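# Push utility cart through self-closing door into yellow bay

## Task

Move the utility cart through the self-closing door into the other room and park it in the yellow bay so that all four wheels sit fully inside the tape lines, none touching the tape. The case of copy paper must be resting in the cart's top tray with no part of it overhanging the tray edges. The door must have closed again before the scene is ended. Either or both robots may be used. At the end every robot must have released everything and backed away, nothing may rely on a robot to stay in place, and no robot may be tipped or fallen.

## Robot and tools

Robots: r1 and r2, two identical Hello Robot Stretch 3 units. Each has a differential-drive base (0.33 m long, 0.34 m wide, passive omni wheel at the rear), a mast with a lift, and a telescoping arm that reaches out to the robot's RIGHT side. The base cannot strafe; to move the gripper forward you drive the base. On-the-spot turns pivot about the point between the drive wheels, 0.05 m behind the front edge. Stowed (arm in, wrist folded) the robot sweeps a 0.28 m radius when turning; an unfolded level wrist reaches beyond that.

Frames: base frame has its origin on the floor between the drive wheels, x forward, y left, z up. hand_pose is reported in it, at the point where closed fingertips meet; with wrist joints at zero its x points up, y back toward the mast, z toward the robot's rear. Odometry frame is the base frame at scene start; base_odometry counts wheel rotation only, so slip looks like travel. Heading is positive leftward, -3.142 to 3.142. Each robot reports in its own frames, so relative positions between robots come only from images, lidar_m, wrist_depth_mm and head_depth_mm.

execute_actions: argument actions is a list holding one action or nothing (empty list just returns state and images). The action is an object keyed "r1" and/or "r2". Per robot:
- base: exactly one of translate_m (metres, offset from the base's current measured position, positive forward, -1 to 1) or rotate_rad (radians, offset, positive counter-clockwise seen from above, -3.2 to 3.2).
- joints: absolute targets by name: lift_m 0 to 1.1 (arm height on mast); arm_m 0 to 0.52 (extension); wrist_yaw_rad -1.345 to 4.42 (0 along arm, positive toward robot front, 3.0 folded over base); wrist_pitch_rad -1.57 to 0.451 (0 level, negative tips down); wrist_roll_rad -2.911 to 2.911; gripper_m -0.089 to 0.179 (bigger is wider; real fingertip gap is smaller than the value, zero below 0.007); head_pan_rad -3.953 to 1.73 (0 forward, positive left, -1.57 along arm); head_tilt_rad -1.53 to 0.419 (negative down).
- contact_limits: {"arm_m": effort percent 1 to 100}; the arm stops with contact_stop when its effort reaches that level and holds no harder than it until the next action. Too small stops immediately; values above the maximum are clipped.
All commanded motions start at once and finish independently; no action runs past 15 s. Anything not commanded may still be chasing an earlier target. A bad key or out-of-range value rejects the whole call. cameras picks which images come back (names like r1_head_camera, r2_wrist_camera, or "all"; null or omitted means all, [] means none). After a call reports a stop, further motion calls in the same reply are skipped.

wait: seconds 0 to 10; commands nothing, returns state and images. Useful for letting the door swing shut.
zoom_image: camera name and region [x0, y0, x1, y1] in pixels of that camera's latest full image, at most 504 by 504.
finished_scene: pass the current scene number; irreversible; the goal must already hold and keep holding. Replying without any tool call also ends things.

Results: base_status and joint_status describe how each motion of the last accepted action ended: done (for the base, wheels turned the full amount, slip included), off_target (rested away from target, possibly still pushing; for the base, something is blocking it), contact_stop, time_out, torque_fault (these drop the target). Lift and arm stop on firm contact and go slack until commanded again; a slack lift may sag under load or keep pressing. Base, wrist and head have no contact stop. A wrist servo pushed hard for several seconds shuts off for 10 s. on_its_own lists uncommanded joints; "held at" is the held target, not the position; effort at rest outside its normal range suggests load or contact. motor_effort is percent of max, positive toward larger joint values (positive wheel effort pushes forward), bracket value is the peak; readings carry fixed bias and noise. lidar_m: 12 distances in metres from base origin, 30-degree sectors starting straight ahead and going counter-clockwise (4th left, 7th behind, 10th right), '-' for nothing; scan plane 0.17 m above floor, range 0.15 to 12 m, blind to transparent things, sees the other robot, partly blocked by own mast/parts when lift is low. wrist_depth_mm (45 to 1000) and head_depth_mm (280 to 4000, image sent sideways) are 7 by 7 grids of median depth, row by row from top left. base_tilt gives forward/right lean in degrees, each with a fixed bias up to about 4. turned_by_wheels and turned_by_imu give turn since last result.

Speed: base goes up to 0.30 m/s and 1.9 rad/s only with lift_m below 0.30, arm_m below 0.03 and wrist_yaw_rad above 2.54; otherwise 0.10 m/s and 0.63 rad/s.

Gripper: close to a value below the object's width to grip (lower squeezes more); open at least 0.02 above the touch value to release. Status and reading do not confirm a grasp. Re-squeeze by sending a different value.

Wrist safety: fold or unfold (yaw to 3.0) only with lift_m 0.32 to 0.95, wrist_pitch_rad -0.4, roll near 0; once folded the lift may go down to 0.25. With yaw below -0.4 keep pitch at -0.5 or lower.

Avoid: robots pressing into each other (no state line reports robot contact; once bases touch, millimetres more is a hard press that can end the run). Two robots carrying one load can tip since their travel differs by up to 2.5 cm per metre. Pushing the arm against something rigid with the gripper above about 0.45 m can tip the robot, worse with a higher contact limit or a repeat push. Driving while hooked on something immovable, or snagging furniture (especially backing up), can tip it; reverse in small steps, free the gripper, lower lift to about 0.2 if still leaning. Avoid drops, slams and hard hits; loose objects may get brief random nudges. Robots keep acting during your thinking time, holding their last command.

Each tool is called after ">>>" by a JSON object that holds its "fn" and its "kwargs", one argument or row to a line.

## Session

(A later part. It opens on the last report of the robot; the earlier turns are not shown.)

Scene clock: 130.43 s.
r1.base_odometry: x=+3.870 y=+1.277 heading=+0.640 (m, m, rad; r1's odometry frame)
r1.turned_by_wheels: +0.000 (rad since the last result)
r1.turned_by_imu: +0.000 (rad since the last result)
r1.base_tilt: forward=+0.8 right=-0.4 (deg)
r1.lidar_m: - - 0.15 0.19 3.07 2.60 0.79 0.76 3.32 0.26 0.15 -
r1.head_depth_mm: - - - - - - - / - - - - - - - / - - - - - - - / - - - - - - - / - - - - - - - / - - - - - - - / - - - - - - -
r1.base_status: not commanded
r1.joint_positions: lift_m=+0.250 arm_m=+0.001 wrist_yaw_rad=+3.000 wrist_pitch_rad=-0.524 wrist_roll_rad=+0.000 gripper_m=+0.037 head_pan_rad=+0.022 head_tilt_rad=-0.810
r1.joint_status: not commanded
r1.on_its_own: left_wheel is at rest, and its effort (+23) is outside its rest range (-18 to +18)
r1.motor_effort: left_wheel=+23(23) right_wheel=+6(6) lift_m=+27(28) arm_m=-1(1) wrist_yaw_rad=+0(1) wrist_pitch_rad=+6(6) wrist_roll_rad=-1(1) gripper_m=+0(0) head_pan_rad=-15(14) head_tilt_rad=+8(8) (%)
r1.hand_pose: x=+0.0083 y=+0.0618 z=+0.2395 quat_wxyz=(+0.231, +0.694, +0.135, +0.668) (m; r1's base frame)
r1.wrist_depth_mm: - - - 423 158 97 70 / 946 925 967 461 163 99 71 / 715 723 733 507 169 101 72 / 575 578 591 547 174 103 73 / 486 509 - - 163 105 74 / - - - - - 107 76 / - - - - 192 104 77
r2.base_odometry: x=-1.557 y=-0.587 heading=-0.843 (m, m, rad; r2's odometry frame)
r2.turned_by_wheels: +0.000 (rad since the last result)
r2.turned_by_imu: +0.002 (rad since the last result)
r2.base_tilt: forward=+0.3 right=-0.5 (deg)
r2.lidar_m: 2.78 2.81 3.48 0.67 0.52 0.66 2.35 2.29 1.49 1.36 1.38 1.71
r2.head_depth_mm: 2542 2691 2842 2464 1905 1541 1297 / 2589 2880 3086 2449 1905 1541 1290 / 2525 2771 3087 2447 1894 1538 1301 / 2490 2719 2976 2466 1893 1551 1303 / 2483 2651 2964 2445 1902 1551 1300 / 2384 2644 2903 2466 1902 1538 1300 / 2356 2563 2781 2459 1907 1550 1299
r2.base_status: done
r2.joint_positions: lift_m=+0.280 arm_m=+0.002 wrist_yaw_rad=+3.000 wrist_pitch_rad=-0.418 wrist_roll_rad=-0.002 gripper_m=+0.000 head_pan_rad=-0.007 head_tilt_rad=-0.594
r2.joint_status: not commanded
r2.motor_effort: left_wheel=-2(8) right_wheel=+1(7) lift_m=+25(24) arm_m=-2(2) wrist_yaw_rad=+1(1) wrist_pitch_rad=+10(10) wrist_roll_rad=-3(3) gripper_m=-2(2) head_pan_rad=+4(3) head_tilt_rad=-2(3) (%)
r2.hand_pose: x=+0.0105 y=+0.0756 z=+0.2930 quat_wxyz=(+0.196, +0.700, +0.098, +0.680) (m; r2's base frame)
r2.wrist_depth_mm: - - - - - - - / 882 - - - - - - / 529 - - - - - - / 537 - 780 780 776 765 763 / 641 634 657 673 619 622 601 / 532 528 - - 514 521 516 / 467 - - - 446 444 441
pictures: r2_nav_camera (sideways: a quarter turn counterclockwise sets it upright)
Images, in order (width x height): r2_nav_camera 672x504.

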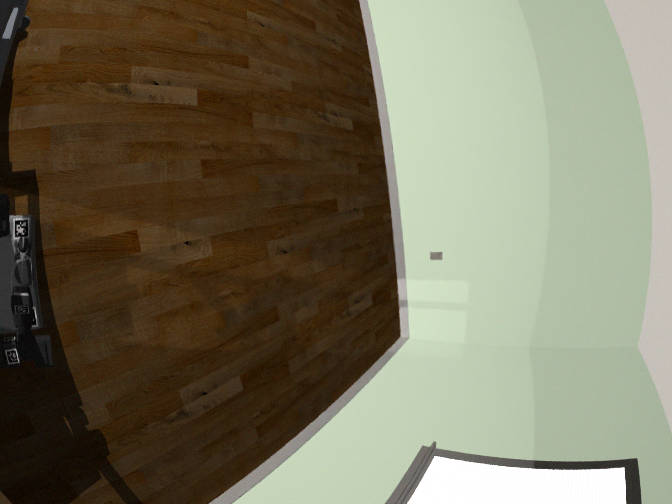

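Go 0.5 further, then left across, then face back.

>>> {"fn": "execute_actions", "kwargs": {
  "actions": [
    {"r2":{"base":{"translate_m":0.5}}}
  ],
  "cameras": []
}}

>>> {"fn": "execute_actions", "kwargs": {
  "actions": [
    {"r2":{"base":{"rotate_rad":1.57}}}
  ],
  "cameras": []
}}

>>> {"fn": "execute_actions", "kwargs": {
  "actions": [
    {"r2":{"base":{"translate_m":0.7}}}
  ],
  "cameras": []
}}

>>> {"fn": "execute_actions", "kwargs": {
  "actions": [
    {"r2":{"base":{"rotate_rad":1.5}}}
  ],
  "cameras": ["r2_nav_camera"]
}}

Scene clock: 134.43 s.
r1.base_odometry: x=+3.870 y=+1.277 heading=+0.640 (m, m, rad; r1's odometry frame)
r1.turned_by_wheels: +0.000 (rad since the last result)
r1.turned_by_imu: +0.000 (rad since the last result)
r1.base_tilt: forward=+0.8 right=-0.4 (deg)
r1.lidar_m: - - 0.15 0.19 3.05 2.60 0.79 0.76 3.30 0.27 0.15 -
r1.head_depth_mm: - - - - - - - / - - - - - - - / - - - - - - - / - - - - - - - / - - - - - - - / - - - - - - - / - - - - - - -
r1.base_status: not commanded
r1.joint_positions: lift_m=+0.250 arm_m=+0.001 wrist_yaw_rad=+3.000 wrist_pitch_rad=-0.524 wrist_roll_rad=+0.000 gripper_m=+0.037 head_pan_rad=+0.022 head_tilt_rad=-0.810
r1.joint_status: not commanded
r1.on_its_own: left_wheel is at rest, and its effort (+23) is outside its rest range (-18 to +18)
r1.motor_effort: left_wheel=+23(23) right_wheel=+7(6) lift_m=+28(28) arm_m=-1(1) wrist_yaw_rad=-1(1) wrist_pitch_rad=+6(6) wrist_roll_rad=-1(1) gripper_m=-1(0) head_pan_rad=-15(15) head_tilt_rad=+7(7) (%)
r1.hand_pose: x=+0.0083 y=+0.0618 z=+0.2395 quat_wxyz=(+0.231, +0.694, +0.135, +0.668) (m; r1's base frame)
r1.wrist_depth_mm: - - - 422 158 97 71 / 944 916 966 458 163 99 71 / 721 718 724 511 169 101 72 / 591 582 588 547 174 103 73 / 491 504 - - 163 105 74 / - - - - - 107 76 / - - - - 192 104 77
r2.base_odometry: x=-1.224 y=-0.960 heading=-0.843 (m, m, rad; r2's odometry frame)
r2.turned_by_wheels: +0.000 (rad since the last result)
r2.turned_by_imu: +0.002 (rad since the last result)
r2.base_tilt: forward=+0.4 right=-0.5 (deg)
r2.lidar_m: 2.28 2.30 2.87 3.45 0.96 0.83 2.85 2.18 1.41 1.30 1.31 1.63
r2.head_depth_mm: 2151 2351 2550 2459 1901 1535 1299 / 2128 2315 2564 2470 1887 1541 1300 / 2068 2286 2530 2462 1899 1539 1305 / 2045 2211 2452 2438 1904 1541 1299 / 1995 2163 2426 2455 1908 1542 1304 / 1962 2140 2349 2468 1903 1549 1301 / 1921 2092 2305 2432 1901 1552 1306
r2.base_status: done
r2.joint_positions: lift_m=+0.280 arm_m=+0.002 wrist_yaw_rad=+3.000 wrist_pitch_rad=-0.418 wrist_roll_rad=-0.002 gripper_m=+0.000 head_pan_rad=-0.007 head_tilt_rad=-0.594
r2.joint_status: not commanded
r2.motor_effort: left_wheel=-2(7) right_wheel=+2(7) lift_m=+24(24) arm_m=-2(2) wrist_yaw_rad=+1(1) wrist_pitch_rad=+10(10) wrist_roll_rad=-3(3) gripper_m=-2(2) head_pan_rad=+4(4) head_tilt_rad=-2(3) (%)
r2.hand_pose: x=+0.0105 y=+0.0756 z=+0.2930 quat_wxyz=(+0.196, +0.700, +0.098, +0.680) (m; r2's base frame)
r2.wrist_depth_mm: - - - - - - - / - - - - - - - / - - - - - - 993 / 809 - 791 798 790 766 782 / 637 638 670 692 622 618 621 / 540 535 - - 524 520 509 / 472 - - - 448 444 447
pictures: none
No camera images: the call's "cameras" was empty. Leave "cameras" out to get every camera's image.

Scene clock: 136.73 s.
r1.base_odometry: x=+3.870 y=+1.277 heading=+0.640 (m, m, rad; r1's odometry frame)
r1.turned_by_wheels: +0.000 (rad since the last result)
r1.turned_by_imu: +0.000 (rad since the last result)
r1.base_tilt: forward=+0.8 right=-0.4 (deg)
r1.lidar_m: - - 0.15 0.19 3.05 2.60 0.79 0.76 3.32 0.26 0.15 -
r1.head_depth_mm: - - - - - - - / - - - - - - - / - - - - - - - / - - - - - - - / - - - - - - - / - - - - - - - / - - - - - - -
r1.base_status: not commanded
r1.joint_positions: lift_m=+0.250 arm_m=+0.001 wrist_yaw_rad=+3.000 wrist_pitch_rad=-0.524 wrist_roll_rad=+0.000 gripper_m=+0.037 head_pan_rad=+0.022 head_tilt_rad=-0.810
r1.joint_status: not commanded
r1.on_its_own: left_wheel is at rest, and its effort (+23) is outside its rest range (-18 to +18)
r1.motor_effort: left_wheel=+23(23) right_wheel=+6(6) lift_m=+28(28) arm_m=-1(1) wrist_yaw_rad=+0(0) wrist_pitch_rad=+6(6) wrist_roll_rad=-1(1) gripper_m=+0(0) head_pan_rad=-15(15) head_tilt_rad=+7(7) (%)
r1.hand_pose: x=+0.0083 y=+0.0618 z=+0.2395 quat_wxyz=(+0.231, +0.694, +0.135, +0.668) (m; r1's base frame)
r1.wrist_depth_mm: - - - 426 158 97 70 / 936 927 974 459 162 99 71 / 717 726 731 512 168 101 72 / 582 582 591 542 174 103 73 / 485 510 - - 163 105 74 / - - - - - 107 76 / - - - - 193 104 77
r2.base_odometry: x=-1.224 y=-0.960 heading=+0.727 (m, m, rad; r2's odometry frame)
r2.turned_by_wheels: +1.570 (rad since the last result)
r2.turned_by_imu: +1.568 (rad since the last result)
r2.base_tilt: forward=+0.4 right=-0.5 (deg)
r2.lidar_m: 3.44 0.96 0.82 2.84 2.16 1.41 1.30 1.31 1.63 2.28 2.30 2.86
r2.head_depth_mm: 3308 3636 3530 2478 1911 1540 1297 / 3226 3591 3589 2487 1896 1549 1299 / 3179 3459 3548 2456 1919 1542 1300 / 3091 3432 3559 2463 1921 1541 1295 / 3073 3348 3608 2488 1896 1545 1296 / 3048 3269 3504 2458 1896 1541 1298 / 2949 3211 3395 2499 1905 1556 1298
r2.base_status: done
r2.joint_positions: lift_m=+0.280 arm_m=+0.002 wrist_yaw_rad=+3.000 wrist_pitch_rad=-0.418 wrist_roll_rad=-0.002 gripper_m=+0.000 head_pan_rad=-0.007 head_tilt_rad=-0.594
r2.joint_status: not commanded
r2.motor_effort: left_wheel=-2(10) right_wheel=+1(9) lift_m=+25(25) arm_m=-2(2) wrist_yaw_rad=+1(1) wrist_pitch_rad=+10(10) wrist_roll_rad=-3(3) gripper_m=-2(2) head_pan_rad=+3(4) head_tilt_rad=-3(3) (%)
r2.hand_pose: x=+0.0105 y=+0.0756 z=+0.2930 quat_wxyz=(+0.196, +0.700, +0.098, +0.680) (m; r2's base frame)
r2.wrist_depth_mm: - - - - - - - / - - - - - 841 894 / - - - - - - 975 / 823 - 777 800 763 768 786 / 630 642 662 677 624 619 621 / 536 533 - - 527 518 507 / 471 - - - 446 448 441
pictures: none
No camera images: the call's "cameras" was empty. Leave "cameras" out to get every camera's image.

Scene clock: 140.77 s.
r1.base_odometry: x=+3.870 y=+1.277 heading=+0.640 (m, m, rad; r1's odometry frame)
r1.turned_by_wheels: +0.000 (rad since the last result)
r1.turned_by_imu: +0.000 (rad since the last result)
r1.base_tilt: forward=+0.8 right=-0.4 (deg)
r1.lidar_m: - - 0.15 0.19 3.07 2.60 0.79 0.76 3.30 0.26 0.15 -
r1.head_depth_mm: - - - - - - - / - - - - - - - / - - - - - - - / - - - - - - - / - - - - - - - / - - - - - - - / - - - - - - -
r1.base_status: not commanded
r1.joint_positions: lift_m=+0.250 arm_m=+0.001 wrist_yaw_rad=+3.000 wrist_pitch_rad=-0.524 wrist_roll_rad=+0.000 gripper_m=+0.037 head_pan_rad=+0.022 head_tilt_rad=-0.810
r1.joint_status: not commanded
r1.on_its_own: left_wheel is at rest, and its effort (+23) is outside its rest range (-18 to +18)
r1.motor_effort: left_wheel=+23(23) right_wheel=+6(7) lift_m=+27(28) arm_m=-1(1) wrist_yaw_rad=+0(0) wrist_pitch_rad=+6(6) wrist_roll_rad=-1(1) gripper_m=+0(0) head_pan_rad=-14(15) head_tilt_rad=+7(7) (%)
r1.hand_pose: x=+0.0083 y=+0.0618 z=+0.2395 quat_wxyz=(+0.231, +0.694, +0.135, +0.668) (m; r1's base frame)
r1.wrist_depth_mm: - - - 422 158 97 70 / 944 934 972 462 163 99 71 / 720 714 737 510 168 101 72 / 579 583 583 543 174 103 73 / 491 507 - - 163 105 74 / - - - - - 107 76 / - - - - 193 104 77
r2.base_odometry: x=-0.701 y=-0.495 heading=+0.726 (m, m, rad; r2's odometry frame)
r2.turned_by_wheels: +0.000 (rad since the last result)
r2.turned_by_imu: +0.002 (rad since the last result)
r2.base_tilt: forward=+0.4 right=-0.4 (deg)
r2.lidar_m: 2.76 2.79 0.72 0.68 0.69 2.17 1.99 2.01 2.39 2.18 2.21 2.74
r2.head_depth_mm: 2613 2879 3147 2487 1909 1541 1295 / 2553 2830 3112 2450 1901 1532 1293 / 2517 2787 3053 2447 1900 1554 1299 / 2451 2735 2945 2465 1895 1543 1296 / 2431 2679 2948 2474 1909 1554 1307 / 2365 2605 2903 2474 1891 1551 1300 / 2333 2550 2800 2449 1904 1542 1295
r2.base_status: done
r2.joint_positions: lift_m=+0.280 arm_m=+0.002 wrist_yaw_rad=+3.000 wrist_pitch_rad=-0.418 wrist_roll_rad=-0.002 gripper_m=+0.000 head_pan_rad=-0.007 head_tilt_rad=-0.594
r2.joint_status: not commanded
r2.motor_effort: left_wheel=-2(7) right_wheel=+1(8) lift_m=+25(25) arm_m=-2(2) wrist_yaw_rad=+1(1) wrist_pitch_rad=+10(10) wrist_roll_rad=-3(3) gripper_m=-2(2) head_pan_rad=+3(4) head_tilt_rad=-3(4) (%)
r2.hand_pose: x=+0.0105 y=+0.0756 z=+0.2930 quat_wxyz=(+0.196, +0.699, +0.098, +0.680) (m; r2's base frame)
r2.wrist_depth_mm: - - - - - - - / - - - 779 - - - / - - 938 928 - - - / 819 - 777 789 768 773 770 / 637 630 661 686 622 616 604 / 526 538 - - 532 523 512 / 472 - - - 445 439 440
pictures: none
No camera images: the call's "cameras" was empty. Leave "cameras" out to get every camera's image.

Scene clock: 143.03 s.
r1.base_odometry: x=+3.870 y=+1.277 heading=+0.640 (m, m, rad; r1's odometry frame)
r1.turned_by_wheels: +0.000 (rad since the last result)
r1.turned_by_imu: +0.000 (rad since the last result)
r1.base_tilt: forward=+0.9 right=-0.5 (deg)
r1.lidar_m: - - 0.15 0.19 3.08 2.60 0.79 0.76 3.31 0.26 0.15 -
r1.head_depth_mm: - - - - - - - / - - - - - - - / - - - - - - - / - - - - - - - / - - - - - - - / - - - - - - - / - - - - - - -
r1.base_status: not commanded
r1.joint_positions: lift_m=+0.250 arm_m=+0.001 wrist_yaw_rad=+3.000 wrist_pitch_rad=-0.524 wrist_roll_rad=+0.000 gripper_m=+0.037 head_pan_rad=+0.022 head_tilt_rad=-0.810
r1.joint_status: not commanded
r1.on_its_own: left_wheel is at rest, and its effort (+23) is outside its rest range (-18 to +18)
r1.motor_effort: left_wheel=+23(23) right_wheel=+7(7) lift_m=+27(28) arm_m=-1(1) wrist_yaw_rad=+0(1) wrist_pitch_rad=+6(6) wrist_roll_rad=-1(1) gripper_m=+0(0) head_pan_rad=-15(15) head_tilt_rad=+7(7) (%)
r1.hand_pose: x=+0.0083 y=+0.0618 z=+0.2395 quat_wxyz=(+0.231, +0.694, +0.135, +0.668) (m; r1's base frame)
r1.wrist_depth_mm: - - - 424 158 97 71 / 937 928 979 461 163 99 71 / 721 719 744 509 168 101 72 / 582 587 595 548 174 103 73 / 484 506 - - 163 105 75 / - - - - - 107 76 / - - - - 193 104 77
r2.base_odometry: x=-0.701 y=-0.495 heading=+2.226 (m, m, rad; r2's odometry frame)
r2.turned_by_wheels: +1.500 (rad since the last result)
r2.turned_by_imu: +1.499 (rad since the last result)
r2.base_tilt: forward=+0.4 right=-0.4 (deg)
r2.lidar_m: 0.68 0.68 2.24 1.99 2.00 2.38 2.19 2.19 2.61 2.76 2.77 0.75
r2.head_depth_mm: 3616 - 3508 2471 1891 1537 1293 / 3520 3946 3520 2478 1841 1549 1299 / 3418 3744 3332 877 1103 1115 1235 / 3344 3604 765 819 1161 1064 1234 / - - 725 781 1124 1064 1215 / - 2654 694 749 1122 1031 1203 / 2914 3226 675 756 808 1032 1270
r2.base_status: done
r2.joint_positions: lift_m=+0.280 arm_m=+0.002 wrist_yaw_rad=+3.000 wrist_pitch_rad=-0.418 wrist_roll_rad=-0.002 gripper_m=+0.000 head_pan_rad=-0.007 head_tilt_rad=-0.594
r2.joint_status: not commanded
r2.motor_effort: left_wheel=-2(11) right_wheel=+2(9) lift_m=+25(25) arm_m=-2(2) wrist_yaw_rad=+0(1) wrist_pitch_rad=+10(10) wrist_roll_rad=-3(3) gripper_m=-2(2) head_pan_rad=+4(4) head_tilt_rad=-3(3) (%)
r2.hand_pose: x=+0.0105 y=+0.0756 z=+0.2930 quat_wxyz=(+0.196, +0.699, +0.098, +0.680) (m; r2's base frame)
r2.wrist_depth_mm: - - - - - - - / - - - - - - - / - - - - - - - / 833 - 793 780 787 771 763 / 655 640 656 687 623 613 613 / 535 522 - - 523 519 509 / 465 - - - 448 443 436
pictures: r2_nav_camera (sideways: a quarter turn counterclockwise sets it upright)
Images, in order (width x height): r2_nav_camera 672x504.

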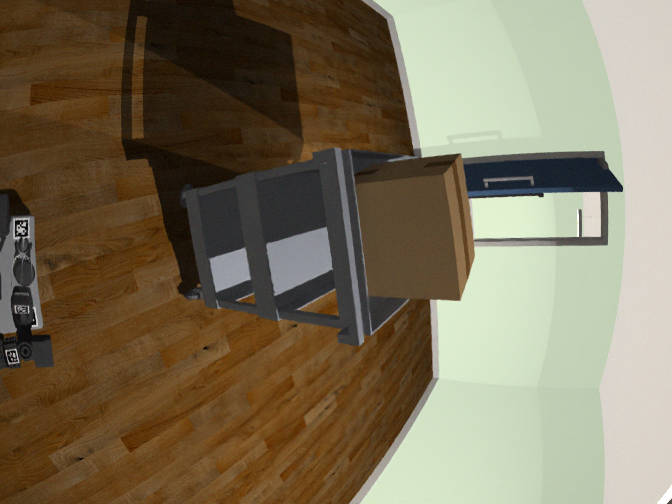

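Well aligned. Push, slightly left.

>>> {"fn": "execute_actions", "kwargs": {
  "actions": [
    {"r2":{"base":{"rotate_rad":0.08}}}
  ],
  "cameras": []
}}

>>> {"fn": "execute_actions", "kwargs": {
  "actions": [
    {"r2":{"base":{"translate_m":1.0}}}
  ],
  "cameras": ["r2_nav_camera"]
}}

Scene clock: 144.40 s.
r1.base_odometry: x=+3.870 y=+1.277 heading=+0.640 (m, m, rad; r1's odometry frame)
r1.turned_by_wheels: +0.000 (rad since the last result)
r1.turned_by_imu: +0.000 (rad since the last result)
r1.base_tilt: forward=+0.8 right=-0.4 (deg)
r1.lidar_m: - - 0.15 0.19 3.06 2.60 0.79 0.75 3.31 0.26 0.15 -
r1.head_depth_mm: - - - - - - - / - - - - - - - / - - - - - - - / - - - - - - - / - - - - - - - / - - - - - - - / - - - - - - -
r1.base_status: not commanded
r1.joint_positions: lift_m=+0.250 arm_m=+0.001 wrist_yaw_rad=+3.000 wrist_pitch_rad=-0.524 wrist_roll_rad=+0.000 gripper_m=+0.037 head_pan_rad=+0.022 head_tilt_rad=-0.810
r1.joint_status: not commanded
r1.on_its_own: left_wheel is at rest, and its effort (+23) is outside its rest range (-18 to +18)
r1.motor_effort: left_wheel=+23(23) right_wheel=+6(6) lift_m=+27(28) arm_m=-1(1) wrist_yaw_rad=+0(1) wrist_pitch_rad=+6(6) wrist_roll_rad=-1(1) gripper_m=+0(0) head_pan_rad=-15(15) head_tilt_rad=+8(7) (%)
r1.hand_pose: x=+0.0083 y=+0.0618 z=+0.2395 quat_wxyz=(+0.231, +0.694, +0.135, +0.668) (m; r1's base frame)
r1.wrist_depth_mm: - - - 421 158 97 71 / 919 912 962 459 163 99 71 / 724 717 733 503 168 101 72 / 584 588 584 549 174 103 73 / 492 506 - - 163 105 75 / - - - - - 107 76 / - - - - 193 104 77
r2.base_odometry: x=-0.701 y=-0.495 heading=+2.306 (m, m, rad; r2's odometry frame)
r2.turned_by_wheels: +0.080 (rad since the last result)
r2.turned_by_imu: +0.080 (rad since the last result)
r2.base_tilt: forward=+0.4 right=-0.4 (deg)
r2.lidar_m: 0.68 0.69 2.16 1.99 2.01 2.38 2.19 2.21 2.76 2.76 2.80 0.72
r2.head_depth_mm: 3420 3889 3566 2499 1906 1543 1288 / 3381 3705 3547 856 1103 1422 1261 / 3342 3646 772 820 1164 1259 1220 / - - 735 796 1170 1065 1231 / - 2729 714 760 1125 1059 1211 / 2900 3105 688 748 1100 988 1210 / 3142 3360 3347 1051 1727 1549 1301
r2.base_status: done
r2.joint_positions: lift_m=+0.280 arm_m=+0.002 wrist_yaw_rad=+3.000 wrist_pitch_rad=-0.418 wrist_roll_rad=-0.002 gripper_m=+0.000 head_pan_rad=-0.007 head_tilt_rad=-0.594
r2.joint_status: not commanded
r2.motor_effort: left_wheel=-2(11) right_wheel=+2(7) lift_m=+24(24) arm_m=-2(2) wrist_yaw_rad=+1(1) wrist_pitch_rad=+10(11) wrist_roll_rad=-3(3) gripper_m=-2(2) head_pan_rad=+4(3) head_tilt_rad=-3(4) (%)
r2.hand_pose: x=+0.0105 y=+0.0756 z=+0.2930 quat_wxyz=(+0.196, +0.699, +0.098, +0.680) (m; r2's base frame)
r2.wrist_depth_mm: - - - - - - - / - - - - - - - / - - - - - - - / 800 - 797 783 786 775 764 / 646 652 665 693 636 619 609 / 534 530 - - 522 509 508 / 475 - - - 450 444 442
pictures: none
No camera images: the call's "cameras" was empty. Leave "cameras" out to get every camera's image.

Scene clock: 149.33 s.
r1.base_odometry: x=+3.870 y=+1.277 heading=+0.640 (m, m, rad; r1's odometry frame)
r1.turned_by_wheels: +0.000 (rad since the last result)
r1.turned_by_imu: +0.000 (rad since the last result)
r1.base_tilt: forward=+0.9 right=-0.4 (deg)
r1.lidar_m: - - 0.15 0.19 3.05 2.59 0.79 0.75 3.31 0.26 0.15 -
r1.head_depth_mm: - - - - - - - / - - - - - - - / - - - - - - - / - - - - - - - / - - - - - - - / - - - - - - - / - - - - - - -
r1.base_status: not commanded
r1.joint_positions: lift_m=+0.250 arm_m=+0.001 wrist_yaw_rad=+3.000 wrist_pitch_rad=-0.524 wrist_roll_rad=+0.000 gripper_m=+0.037 head_pan_rad=+0.022 head_tilt_rad=-0.810
r1.joint_status: not commanded
r1.on_its_own: left_wheel is at rest, and its effort (+23) is outside its rest range (-18 to +18)
r1.motor_effort: left_wheel=+23(23) right_wheel=+6(6) lift_m=+28(28) arm_m=-1(1) wrist_yaw_rad=-1(1) wrist_pitch_rad=+6(6) wrist_roll_rad=-1(1) gripper_m=+0(0) head_pan_rad=-15(15) head_tilt_rad=+7(8) (%)
r1.hand_pose: x=+0.0083 y=+0.0618 z=+0.2395 quat_wxyz=(+0.231, +0.694, +0.135, +0.668) (m; r1's base frame)
r1.wrist_depth_mm: - - - 422 158 97 71 / 947 932 956 456 163 99 71 / 716 734 743 510 168 101 72 / 582 585 599 546 174 103 73 / 490 505 - - 163 105 74 / - - - - - 107 76 / - - - - 192 104 77
r2.base_odometry: x=-1.372 y=+0.246 heading=+2.307 (m, m, rad; r2's odometry frame)
r2.turned_by_wheels: +0.001 (rad since the last result)
r2.turned_by_imu: +0.016 (rad since the last result)
r2.base_tilt: forward=+0.3 right=-0.5 (deg)
r2.lidar_m: - - 0.15 0.19 2.14 2.71 3.17 3.21 2.86 0.19 0.15 -
r2.head_depth_mm: 2451 2717 2975 2453 322 - - / 2438 2679 2924 2462 322 - - / 2434 2697 2948 2440 323 - - / - - 3439 2445 322 - - / - - 2213 2198 322 - - / 1634 2017 2462 2433 322 - - / 2206 2448 2668 2435 321 - -
r2.base_status: translate_m off_target (by the wheels' count: +0.9998 of +1.0000)
r2.joint_positions: lift_m=+0.280 arm_m=+0.001 wrist_yaw_rad=+3.000 wrist_pitch_rad=-0.417 wrist_roll_rad=-0.002 gripper_m=+0.000 head_pan_rad=-0.006 head_tilt_rad=-0.599
r2.joint_status: not commanded
r2.on_its_own: left_wheel is at rest, and its effort (+41) is outside its rest range (-18 to +18)
r2.motor_effort: left_wheel=+41(74) right_wheel=+6(38) lift_m=+28(28) arm_m=+0(2) wrist_yaw_rad=+0(1) wrist_pitch_rad=+9(10) wrist_roll_rad=-3(3) gripper_m=-2(2) head_pan_rad=+4(3) head_tilt_rad=-1(3) (%)
r2.hand_pose: x=+0.0105 y=+0.0759 z=+0.2932 quat_wxyz=(+0.195, +0.700, +0.097, +0.681) (m; r2's base frame)
r2.wrist_depth_mm: - - - - - - - / - - - - - - - / - - - - 938 - - / 806 - 793 757 736 762 760 / 645 633 669 665 327 355 373 / 535 533 - - 332 327 327 / 456 - - - 276 283 283
pictures: r2_nav_camera (sideways: a quarter turn counterclockwise sets it upright)
Images, in order (width x height): r2_nav_camera 672x504.

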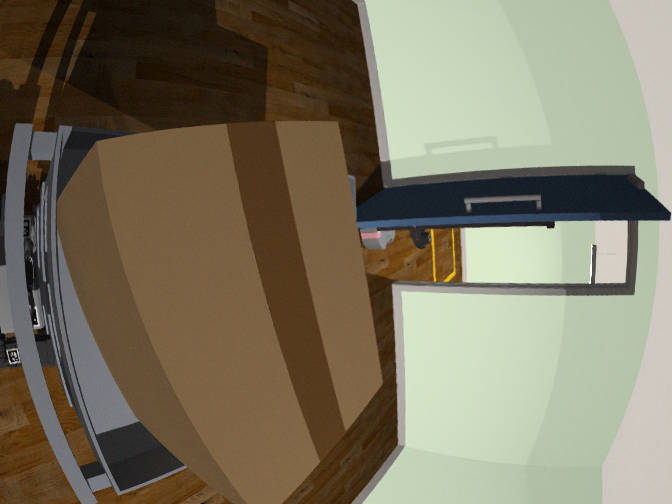

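>>> {"fn": "execute_actions", "kwargs": {
  "actions": [
    {"r2":{"base":{"translate_m":0.8}}}
  ],
  "cameras": ["r2_nav_camera"]
}}

Scene clock: 153.83 s.
r1.base_odometry: x=+3.870 y=+1.277 heading=+0.640 (m, m, rad; r1's odometry frame)
r1.turned_by_wheels: +0.000 (rad since the last result)
r1.turned_by_imu: +0.000 (rad since the last result)
r1.base_tilt: forward=+0.8 right=-0.5 (deg)
r1.lidar_m: - - 0.15 0.19 3.07 2.60 0.79 0.76 3.32 0.26 0.15 -
r1.head_depth_mm: - - - - - - - / - - - - - - - / - - - - - - - / - - - - - - - / - - - - - - - / - - - - - - - / - - - - - - -
r1.base_status: not commanded
r1.joint_positions: lift_m=+0.250 arm_m=+0.001 wrist_yaw_rad=+3.000 wrist_pitch_rad=-0.524 wrist_roll_rad=+0.000 gripper_m=+0.037 head_pan_rad=+0.022 head_tilt_rad=-0.810
r1.joint_status: not commanded
r1.on_its_own: left_wheel is at rest, and its effort (+23) is outside its rest range (-18 to +18)
r1.motor_effort: left_wheel=+23(23) right_wheel=+6(6) lift_m=+28(28) arm_m=-1(1) wrist_yaw_rad=+0(0) wrist_pitch_rad=+6(6) wrist_roll_rad=-1(1) gripper_m=+0(1) head_pan_rad=-15(15) head_tilt_rad=+7(8) (%)
r1.hand_pose: x=+0.0083 y=+0.0618 z=+0.2395 quat_wxyz=(+0.231, +0.694, +0.135, +0.668) (m; r1's base frame)
r1.wrist_depth_mm: - - 855 425 158 97 71 / 940 916 970 462 163 99 71 / 717 725 731 509 168 101 72 / 584 582 592 545 174 103 73 / 490 505 - - 163 105 74 / - - - - - 107 76 / - - - - 193 104 77
r2.base_odometry: x=-1.909 y=+0.838 heading=+2.307 (m, m, rad; r2's odometry frame)
r2.turned_by_wheels: +0.000 (rad since the last result)
r2.turned_by_imu: +0.019 (rad since the last result)
r2.base_tilt: forward=+0.3 right=-0.5 (deg)
r2.lidar_m: - - 0.15 2.20 2.23 2.86 3.94 4.01 2.75 0.19 0.15 -
r2.head_depth_mm: 1696 1860 2069 2254 322 - - / 1678 1840 2024 2218 322 - - / - - 3339 2345 322 - - / - - 3496 2345 322 - - / - - 1410 1468 322 - - / 852 954 1059 1346 321 - - / 1021 1587 1819 2070 645 - -
r2.base_status: translate_m off_target (by the wheels' count: +0.7998 of +0.8000)
r2.joint_positions: lift_m=+0.280 arm_m=+0.001 wrist_yaw_rad=+3.000 wrist_pitch_rad=-0.417 wrist_roll_rad=-0.002 gripper_m=+0.000 head_pan_rad=-0.005 head_tilt_rad=-0.598
r2.joint_status: not commanded
r2.on_its_own: left_wheel is at rest, and its effort (+32) is outside its rest range (-18 to +18)
r2.motor_effort: left_wheel=+32(82) right_wheel=+12(30) lift_m=+28(28) arm_m=+0(0) wrist_yaw_rad=+0(1) wrist_pitch_rad=+9(9) wrist_roll_rad=-3(3) gripper_m=-2(2) head_pan_rad=+2(2) head_tilt_rad=-2(1) (%)
r2.hand_pose: x=+0.0104 y=+0.0759 z=+0.2932 quat_wxyz=(+0.195, +0.700, +0.097, +0.681) (m; r2's base frame)
r2.wrist_depth_mm: - - - - 169 - - / - - - - 186 - - / - - - - 201 - 981 / 820 - 804 787 701 783 755 / 632 640 664 667 290 309 327 / 536 535 - - 311 321 324 / 460 - - - 276 282 279
pictures: r2_nav_camera (sideways: a quarter turn counterclockwise sets it upright)
Images, in order (width x height): r2_nav_camera 672x504.

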